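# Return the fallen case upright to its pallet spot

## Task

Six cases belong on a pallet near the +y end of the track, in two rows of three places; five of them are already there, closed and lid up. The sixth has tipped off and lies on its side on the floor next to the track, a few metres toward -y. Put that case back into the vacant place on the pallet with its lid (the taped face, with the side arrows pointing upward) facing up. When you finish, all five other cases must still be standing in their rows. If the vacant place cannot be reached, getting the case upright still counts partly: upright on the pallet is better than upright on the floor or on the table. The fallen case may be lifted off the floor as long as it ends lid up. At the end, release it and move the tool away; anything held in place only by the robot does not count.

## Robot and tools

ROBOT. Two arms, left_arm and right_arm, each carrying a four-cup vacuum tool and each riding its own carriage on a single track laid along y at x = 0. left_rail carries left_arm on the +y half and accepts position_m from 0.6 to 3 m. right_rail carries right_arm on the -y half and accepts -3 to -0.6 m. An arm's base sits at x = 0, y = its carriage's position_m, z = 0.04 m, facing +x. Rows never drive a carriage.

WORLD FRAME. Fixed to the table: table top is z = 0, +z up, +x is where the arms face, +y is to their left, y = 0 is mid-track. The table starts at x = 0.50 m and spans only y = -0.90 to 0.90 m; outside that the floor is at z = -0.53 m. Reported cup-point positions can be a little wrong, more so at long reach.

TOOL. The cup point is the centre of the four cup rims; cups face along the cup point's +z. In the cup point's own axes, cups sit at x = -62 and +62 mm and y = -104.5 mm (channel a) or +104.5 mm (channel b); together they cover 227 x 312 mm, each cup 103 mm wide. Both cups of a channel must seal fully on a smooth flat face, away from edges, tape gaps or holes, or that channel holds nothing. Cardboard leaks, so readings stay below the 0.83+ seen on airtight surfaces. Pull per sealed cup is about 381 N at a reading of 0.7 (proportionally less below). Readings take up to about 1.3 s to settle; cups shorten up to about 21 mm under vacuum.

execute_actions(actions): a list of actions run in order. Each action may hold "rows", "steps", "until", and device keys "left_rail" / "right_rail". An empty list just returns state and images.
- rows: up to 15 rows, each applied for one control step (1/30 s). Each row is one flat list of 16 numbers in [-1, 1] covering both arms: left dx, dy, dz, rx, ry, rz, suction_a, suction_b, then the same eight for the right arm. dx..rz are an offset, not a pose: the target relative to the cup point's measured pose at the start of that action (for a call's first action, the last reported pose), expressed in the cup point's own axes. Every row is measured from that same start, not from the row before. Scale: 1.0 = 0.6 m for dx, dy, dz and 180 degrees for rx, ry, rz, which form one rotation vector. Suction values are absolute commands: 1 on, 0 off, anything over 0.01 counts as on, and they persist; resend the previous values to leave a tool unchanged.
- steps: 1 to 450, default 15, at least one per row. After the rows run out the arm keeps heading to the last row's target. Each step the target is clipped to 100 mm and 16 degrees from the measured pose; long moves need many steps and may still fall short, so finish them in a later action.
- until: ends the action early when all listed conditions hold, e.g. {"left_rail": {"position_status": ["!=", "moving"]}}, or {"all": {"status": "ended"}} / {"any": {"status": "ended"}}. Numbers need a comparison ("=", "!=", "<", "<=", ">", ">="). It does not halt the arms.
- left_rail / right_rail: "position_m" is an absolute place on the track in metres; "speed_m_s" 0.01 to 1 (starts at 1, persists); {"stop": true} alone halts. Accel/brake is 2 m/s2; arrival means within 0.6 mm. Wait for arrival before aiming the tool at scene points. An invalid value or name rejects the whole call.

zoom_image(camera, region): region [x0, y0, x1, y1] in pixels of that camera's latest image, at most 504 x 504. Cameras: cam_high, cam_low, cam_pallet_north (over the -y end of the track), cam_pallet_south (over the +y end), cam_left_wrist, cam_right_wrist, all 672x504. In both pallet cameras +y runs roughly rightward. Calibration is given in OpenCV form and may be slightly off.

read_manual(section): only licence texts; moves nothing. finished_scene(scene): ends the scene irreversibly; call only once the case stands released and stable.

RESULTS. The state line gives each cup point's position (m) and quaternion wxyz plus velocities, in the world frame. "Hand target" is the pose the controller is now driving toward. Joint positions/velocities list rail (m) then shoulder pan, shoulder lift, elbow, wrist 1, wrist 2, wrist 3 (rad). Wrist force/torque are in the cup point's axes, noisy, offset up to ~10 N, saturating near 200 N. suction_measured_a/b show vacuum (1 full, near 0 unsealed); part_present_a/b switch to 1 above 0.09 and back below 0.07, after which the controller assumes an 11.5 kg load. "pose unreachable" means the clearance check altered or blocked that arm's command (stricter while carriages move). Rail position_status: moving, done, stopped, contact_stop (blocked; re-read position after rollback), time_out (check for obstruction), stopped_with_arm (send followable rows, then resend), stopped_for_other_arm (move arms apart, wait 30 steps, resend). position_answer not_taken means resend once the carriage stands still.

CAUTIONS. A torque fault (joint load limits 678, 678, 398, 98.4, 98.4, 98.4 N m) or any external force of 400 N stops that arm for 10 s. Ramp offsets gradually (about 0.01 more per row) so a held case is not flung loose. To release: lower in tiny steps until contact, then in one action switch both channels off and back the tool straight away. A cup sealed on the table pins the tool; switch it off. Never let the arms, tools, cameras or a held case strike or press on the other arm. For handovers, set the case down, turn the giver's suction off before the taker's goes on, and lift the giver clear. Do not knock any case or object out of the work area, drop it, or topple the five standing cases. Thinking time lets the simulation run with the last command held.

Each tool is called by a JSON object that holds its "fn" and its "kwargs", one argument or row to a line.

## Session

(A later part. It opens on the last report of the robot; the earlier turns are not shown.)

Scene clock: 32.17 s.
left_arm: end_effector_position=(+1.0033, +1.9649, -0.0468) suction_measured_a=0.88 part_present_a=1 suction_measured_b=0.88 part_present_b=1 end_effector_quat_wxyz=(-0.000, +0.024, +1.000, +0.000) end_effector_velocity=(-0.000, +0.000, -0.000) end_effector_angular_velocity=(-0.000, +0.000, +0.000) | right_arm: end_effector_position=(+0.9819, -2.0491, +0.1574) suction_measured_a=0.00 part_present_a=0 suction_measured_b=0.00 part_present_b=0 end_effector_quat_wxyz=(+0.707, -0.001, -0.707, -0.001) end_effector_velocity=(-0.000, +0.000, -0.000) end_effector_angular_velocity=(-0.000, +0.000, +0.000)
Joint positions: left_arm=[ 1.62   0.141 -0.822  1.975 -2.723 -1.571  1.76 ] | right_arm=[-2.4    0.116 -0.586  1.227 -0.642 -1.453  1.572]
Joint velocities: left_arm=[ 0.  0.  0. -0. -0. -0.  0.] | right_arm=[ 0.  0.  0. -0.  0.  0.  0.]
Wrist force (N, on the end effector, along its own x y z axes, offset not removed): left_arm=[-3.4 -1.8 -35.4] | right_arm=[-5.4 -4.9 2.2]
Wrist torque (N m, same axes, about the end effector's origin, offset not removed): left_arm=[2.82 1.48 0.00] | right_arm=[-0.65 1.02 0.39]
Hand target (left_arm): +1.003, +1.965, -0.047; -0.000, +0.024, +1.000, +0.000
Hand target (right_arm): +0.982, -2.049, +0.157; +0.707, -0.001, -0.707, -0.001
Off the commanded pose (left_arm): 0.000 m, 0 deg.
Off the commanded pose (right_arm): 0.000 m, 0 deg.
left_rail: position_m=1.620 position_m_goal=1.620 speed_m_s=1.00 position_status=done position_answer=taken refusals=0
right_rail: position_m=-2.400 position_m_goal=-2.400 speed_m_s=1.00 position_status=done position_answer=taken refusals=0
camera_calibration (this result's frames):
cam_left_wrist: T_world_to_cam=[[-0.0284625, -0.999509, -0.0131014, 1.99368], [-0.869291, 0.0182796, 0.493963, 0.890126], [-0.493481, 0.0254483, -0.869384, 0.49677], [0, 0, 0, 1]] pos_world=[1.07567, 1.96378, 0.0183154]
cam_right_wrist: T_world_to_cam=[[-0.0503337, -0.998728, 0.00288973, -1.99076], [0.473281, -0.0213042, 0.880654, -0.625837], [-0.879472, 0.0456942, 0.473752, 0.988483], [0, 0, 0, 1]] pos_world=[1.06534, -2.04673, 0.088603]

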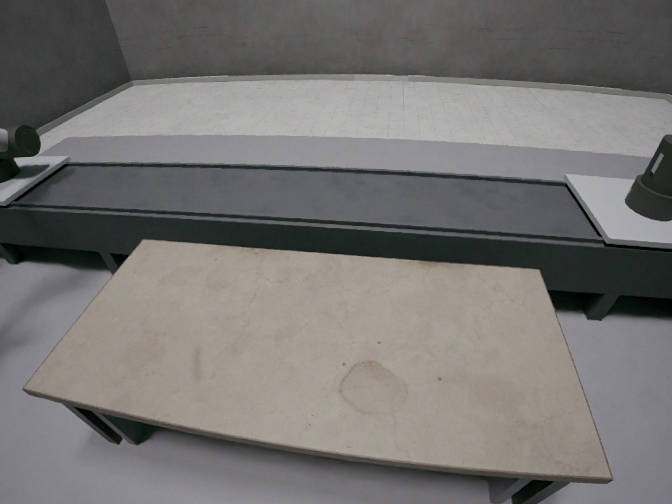

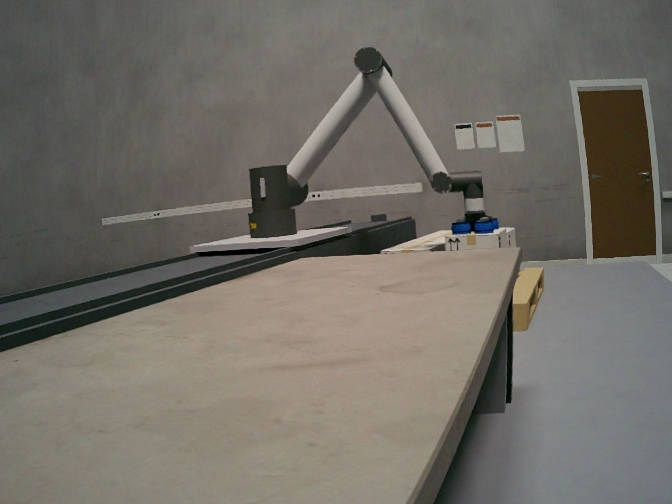

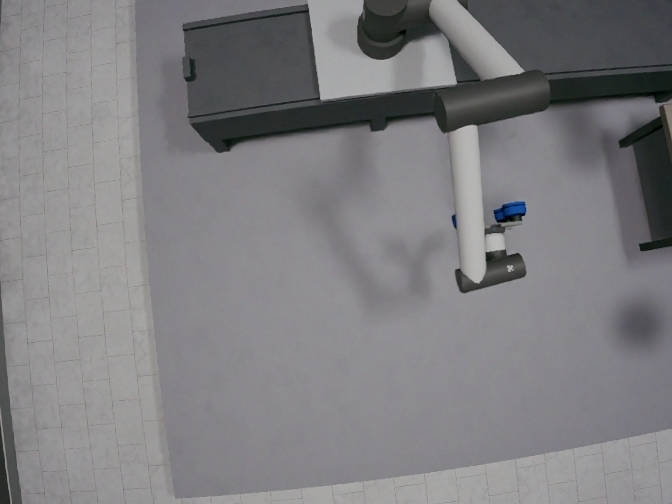

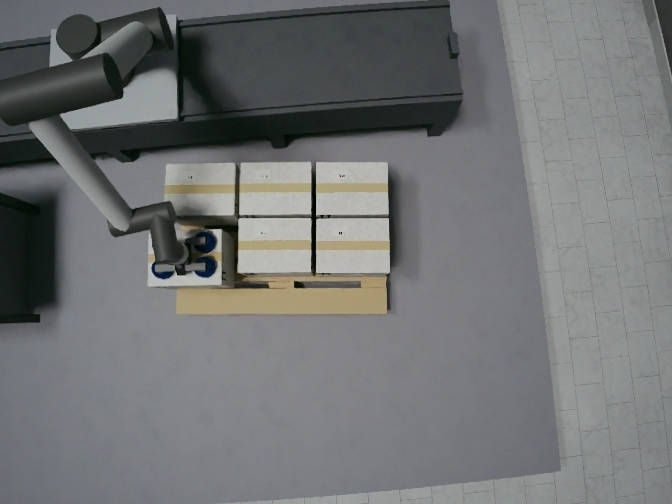

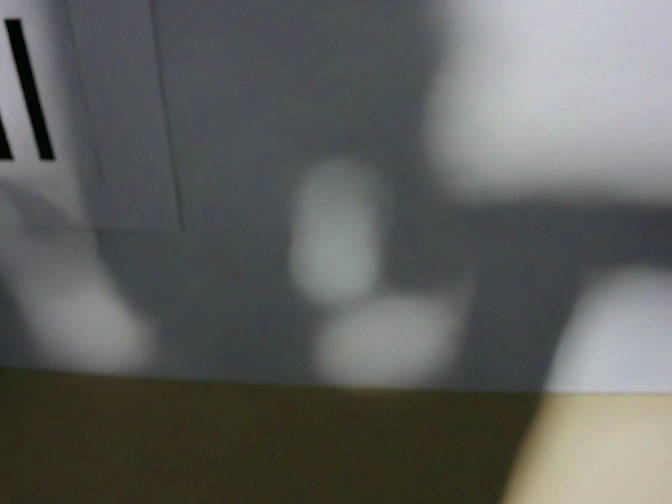

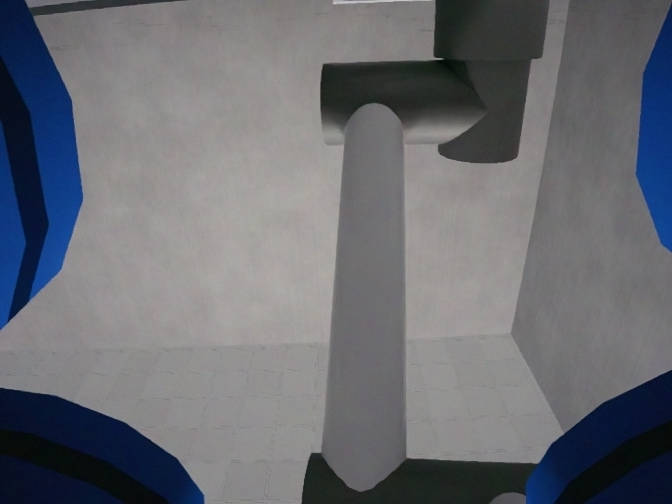

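{"fn": "execute_actions", "kwargs": {
  "actions": [
    {"rows":[[0.105,0.075,0.07,0,0,0.004,1,1,0,0,0,0,0,0,0,0]],"steps":25},
    {"rows":[[0,0,0.03,0,0,0,1,1,0,0,0,0,0,0,0,0]],"steps":15}
  ]
}}

{"fn": "zoom_image", "kwargs": {
  "camera": "cam_pallet_south",
  "region": [130,150,330,330]
}}

Scene clock: 33.90 s.
left_arm: end_effector_position=(+0.9425, +2.0128, -0.1067) suction_measured_a=0.88 part_present_a=1 suction_measured_b=0.88 part_present_b=1 end_effector_quat_wxyz=(-0.000, +0.031, +1.000, -0.000) end_effector_velocity=(+0.000, +0.000, -0.001) end_effector_angular_velocity=(+0.000, -0.000, -0.000) | right_arm: end_effector_position=(+0.9819, -2.0491, +0.1574) suction_measured_a=0.00 part_present_a=0 suction_measured_b=0.00 part_present_b=0 end_effector_quat_wxyz=(+0.707, -0.001, -0.707, -0.001) end_effector_velocity=(+0.000, -0.000, +0.000) end_effector_angular_velocity=(+0.000, -0.000, -0.000)
Joint positions: left_arm=[ 1.62   0.197 -0.769  2.029 -2.831 -1.571  1.829] | right_arm=[-2.4    0.116 -0.586  1.227 -0.642 -1.453  1.572]
Joint velocities: left_arm=[ 0.     0.     0.001 -0.    -0.001  0.     0.   ] | right_arm=[ 0. -0. -0.  0. -0.  0.  0.]
Wrist force (N, on the end effector, along its own x y z axes, offset not removed): left_arm=[-3.5 0.5 -38.0] | right_arm=[-4.1 -4.2 2.7]
Wrist torque (N m, same axes, about the end effector's origin, offset not removed): left_arm=[3.22 1.85 -0.07] | right_arm=[-0.48 0.85 0.69]
Hand target (left_arm): +0.943, +2.013, -0.107; -0.000, +0.031, +1.000, +0.000
Hand target (right_arm): +0.982, -2.049, +0.157; +0.707, -0.001, -0.707, -0.001
Off the commanded pose (left_arm): 0.000 m, 0 deg.
Off the commanded pose (right_arm): 0.000 m, 0 deg.
left_rail: position_m=1.620 position_m_goal=1.620 speed_m_s=1.00 position_status=done position_answer=taken refusals=0
right_rail: position_m=-2.400 position_m_goal=-2.400 speed_m_s=1.00 position_status=done position_answer=taken refusals=0
camera_calibration (this result's frames):
cam_left_wrist: T_world_to_cam=[[-0.0410282, -0.999074, -0.0129505, 2.05006], [-0.868998, 0.0292836, 0.493949, 0.843594], [-0.493112, 0.0315199, -0.869394, 0.400923], [0, 0, 0, 1]] pos_world=[1.01489, 2.01082, -0.0415828]
cam_right_wrist: T_world_to_cam=[[-0.0503338, -0.998728, 0.00288979, -1.99076], [0.473281, -0.0213042, 0.880654, -0.625837], [-0.879472, 0.0456943, 0.473752, 0.988483], [0, 0, 0, 1]] pos_world=[1.06534, -2.04673, 0.088603]

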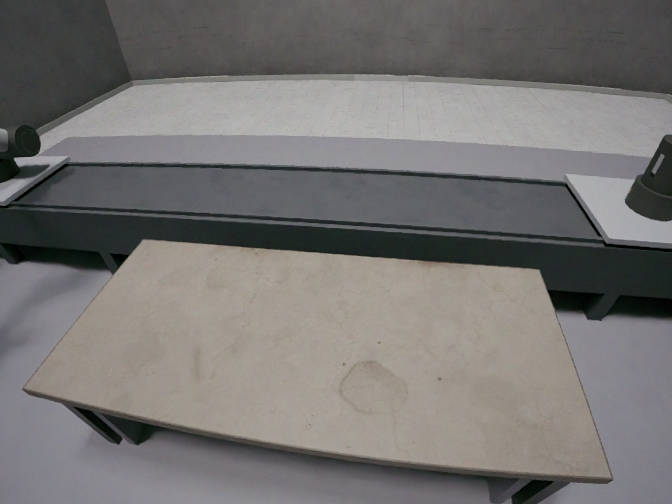

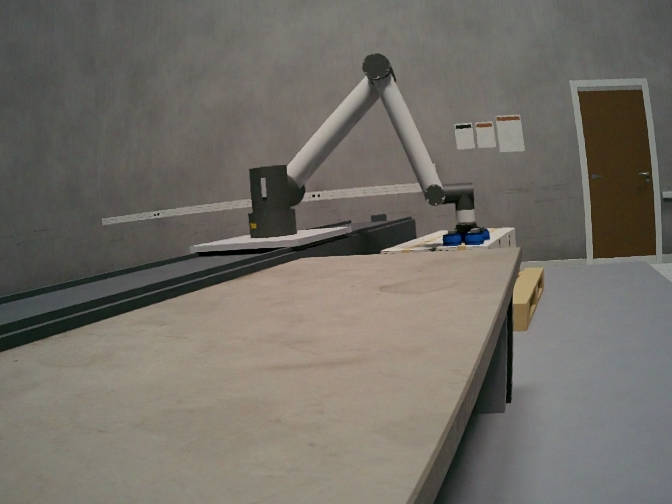

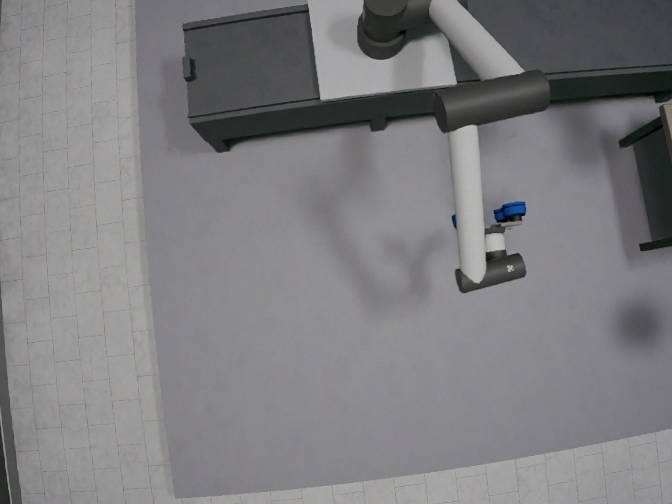

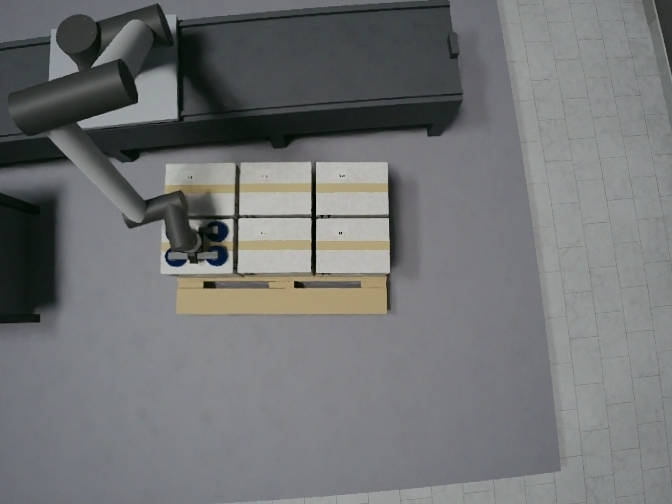

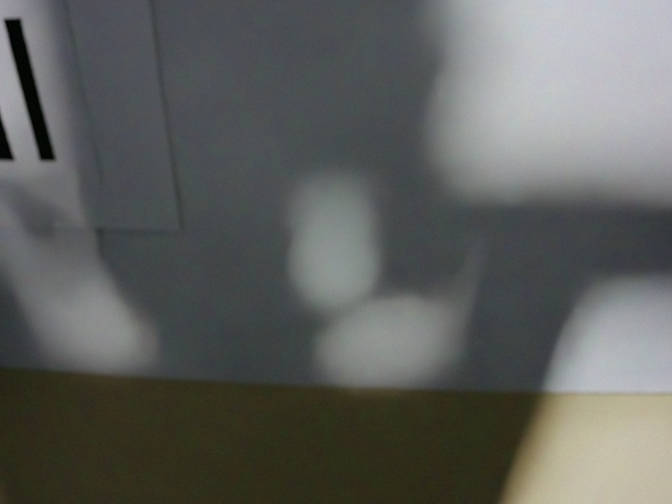

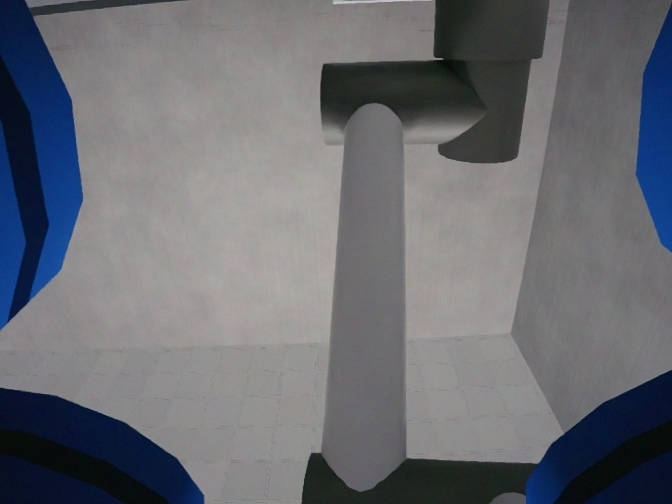

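Region (130, 150, 330, 330) of cam_pallet_south's 672x504 image, scaled by 2.520, with more detail than that image has; it fills the top 454 rows of this view, and the rest is white.

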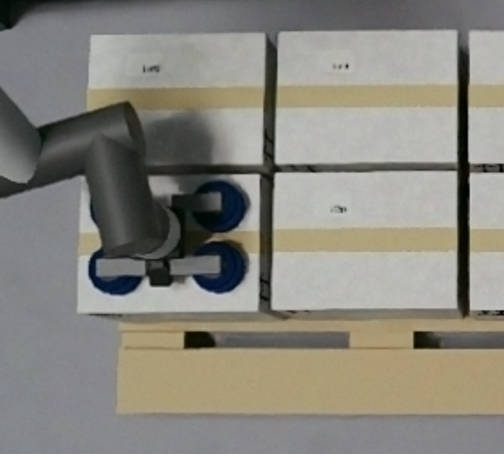

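{"fn": "execute_actions", "kwargs": {
  "actions": [
    {"rows":[[0.008,0,0.01,0,0,0,1,1,0,0,0,0,0,0,0,0]],"steps":12},
    {"rows":[[0,0,-0.01,0,0,0,0,0,0,0,0,0,0,0,0,0],[0,0,-0.02,0,0,0,0,0,0,0,0,0,0,0,0,0],[0,0,-0.03,0,0,0,0,0,0,0,0,0,0,0,0,0]],"steps":10},
    {"rows":[[0,0,-0.6,0,0,0,0,0,0,0,0,0,0,0,0,0]],"steps":30}
  ]
}}

{"fn": "finished_scene", "kwargs": {
  "scene": 1
}}

Scene clock: 36.03 s.
left_arm: end_effector_position=(+0.9379, +2.0133, +0.2642) suction_measured_a=0.01 part_present_a=0 suction_measured_b=0.01 part_present_b=0 end_effector_quat_wxyz=(-0.000, +0.031, +1.000, +0.000) end_effector_velocity=(+0.000, -0.001, +0.003) end_effector_angular_velocity=(-0.001, +0.002, -0.000) | right_arm: end_effector_position=(+0.9819, -2.0491, +0.1574) suction_measured_a=0.00 part_present_a=0 suction_measured_b=0.00 part_present_b=0 end_effector_quat_wxyz=(+0.707, -0.001, -0.707, -0.001) end_effector_velocity=(+0.000, -0.000, -0.000) end_effector_angular_velocity=(-0.000, +0.000, -0.000)
Joint positions: left_arm=[ 1.62   0.198 -1.18   1.976 -2.366 -1.571  1.83 ] | right_arm=[-2.4    0.116 -0.586  1.227 -0.642 -1.453  1.572]
Joint velocities: left_arm=[ 0.    -0.001 -0.002 -0.002  0.006 -0.001 -0.   ] | right_arm=[ 0. -0.  0.  0. -0. -0.  0.]
Wrist force (N, on the end effector, along its own x y z axes, offset not removed): left_arm=[-4.8 -2.1 1.7] | right_arm=[-6.0 -3.6 3.7]
Wrist torque (N m, same axes, about the end effector's origin, offset not removed): left_arm=[0.64 0.52 0.03] | right_arm=[-0.51 1.16 0.60]
Hand target (left_arm): +0.938, +2.013, +0.265; -0.000, +0.031, +1.000, +0.000
Hand target (right_arm): +0.982, -2.049, +0.157; +0.707, -0.001, -0.707, -0.001
Off the commanded pose (left_arm): 0.000 m, 0 deg.
Off the commanded pose (right_arm): 0.000 m, 0 deg.
left_rail: position_m=1.620 position_m_goal=1.620 speed_m_s=1.00 position_status=done position_answer=taken refusals=0
right_rail: position_m=-2.400 position_m_goal=-2.400 speed_m_s=1.00 position_status=done position_answer=taken refusals=0
camera_calibration (this result's frames):
cam_left_wrist: T_world_to_cam=[[-0.0410212, -0.999072, -0.0131149, 2.05523], [-0.869064, 0.0292006, 0.493837, 0.656576], [-0.492996, 0.0316555, -0.869456, 0.720739], [0, 0, 0, 1]] pos_world=[1.01024, 2.01133, 0.329363]
cam_right_wrist: T_world_to_cam=[[-0.0503337, -0.998728, 0.0028898, -1.99076], [0.473281, -0.0213042, 0.880654, -0.625837], [-0.879472, 0.0456942, 0.473752, 0.988483], [0, 0, 0, 1]] pos_world=[1.06534, -2.04673, 0.0886031]

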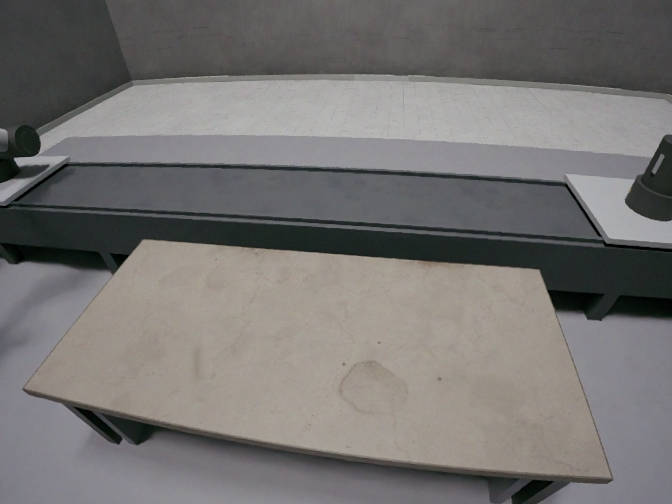

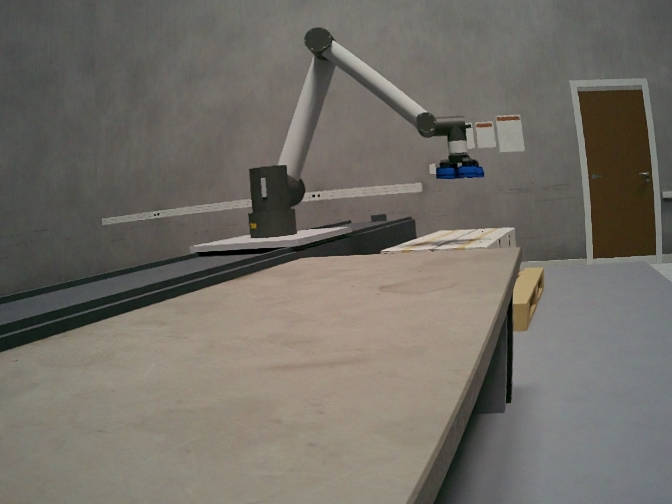

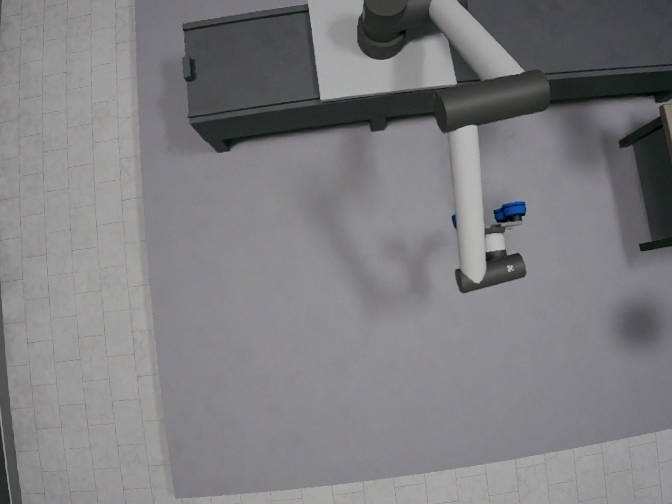

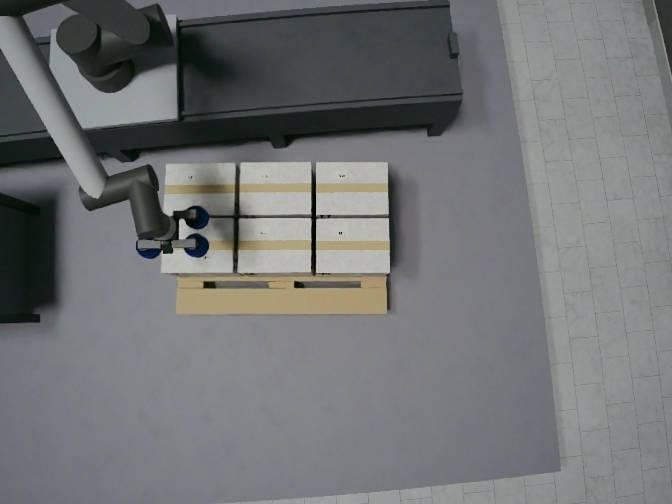

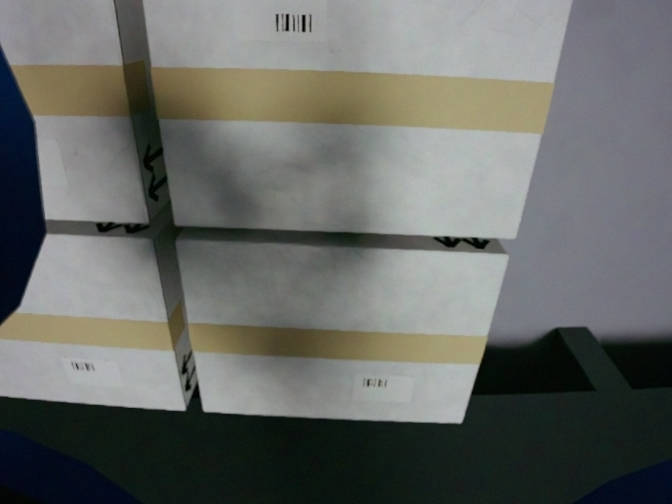

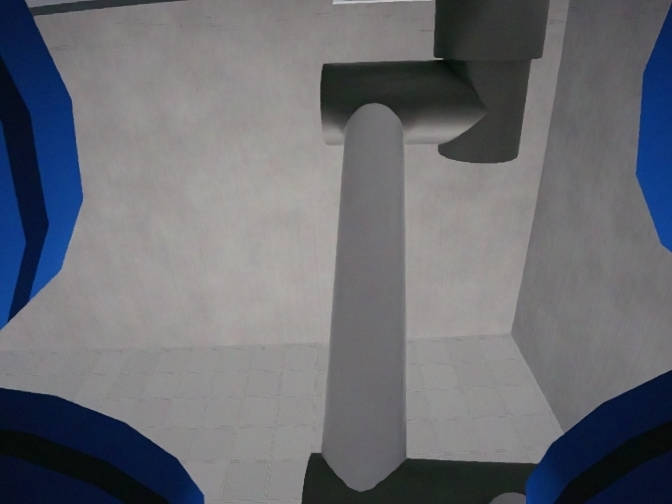

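The scene is finished: the task was done.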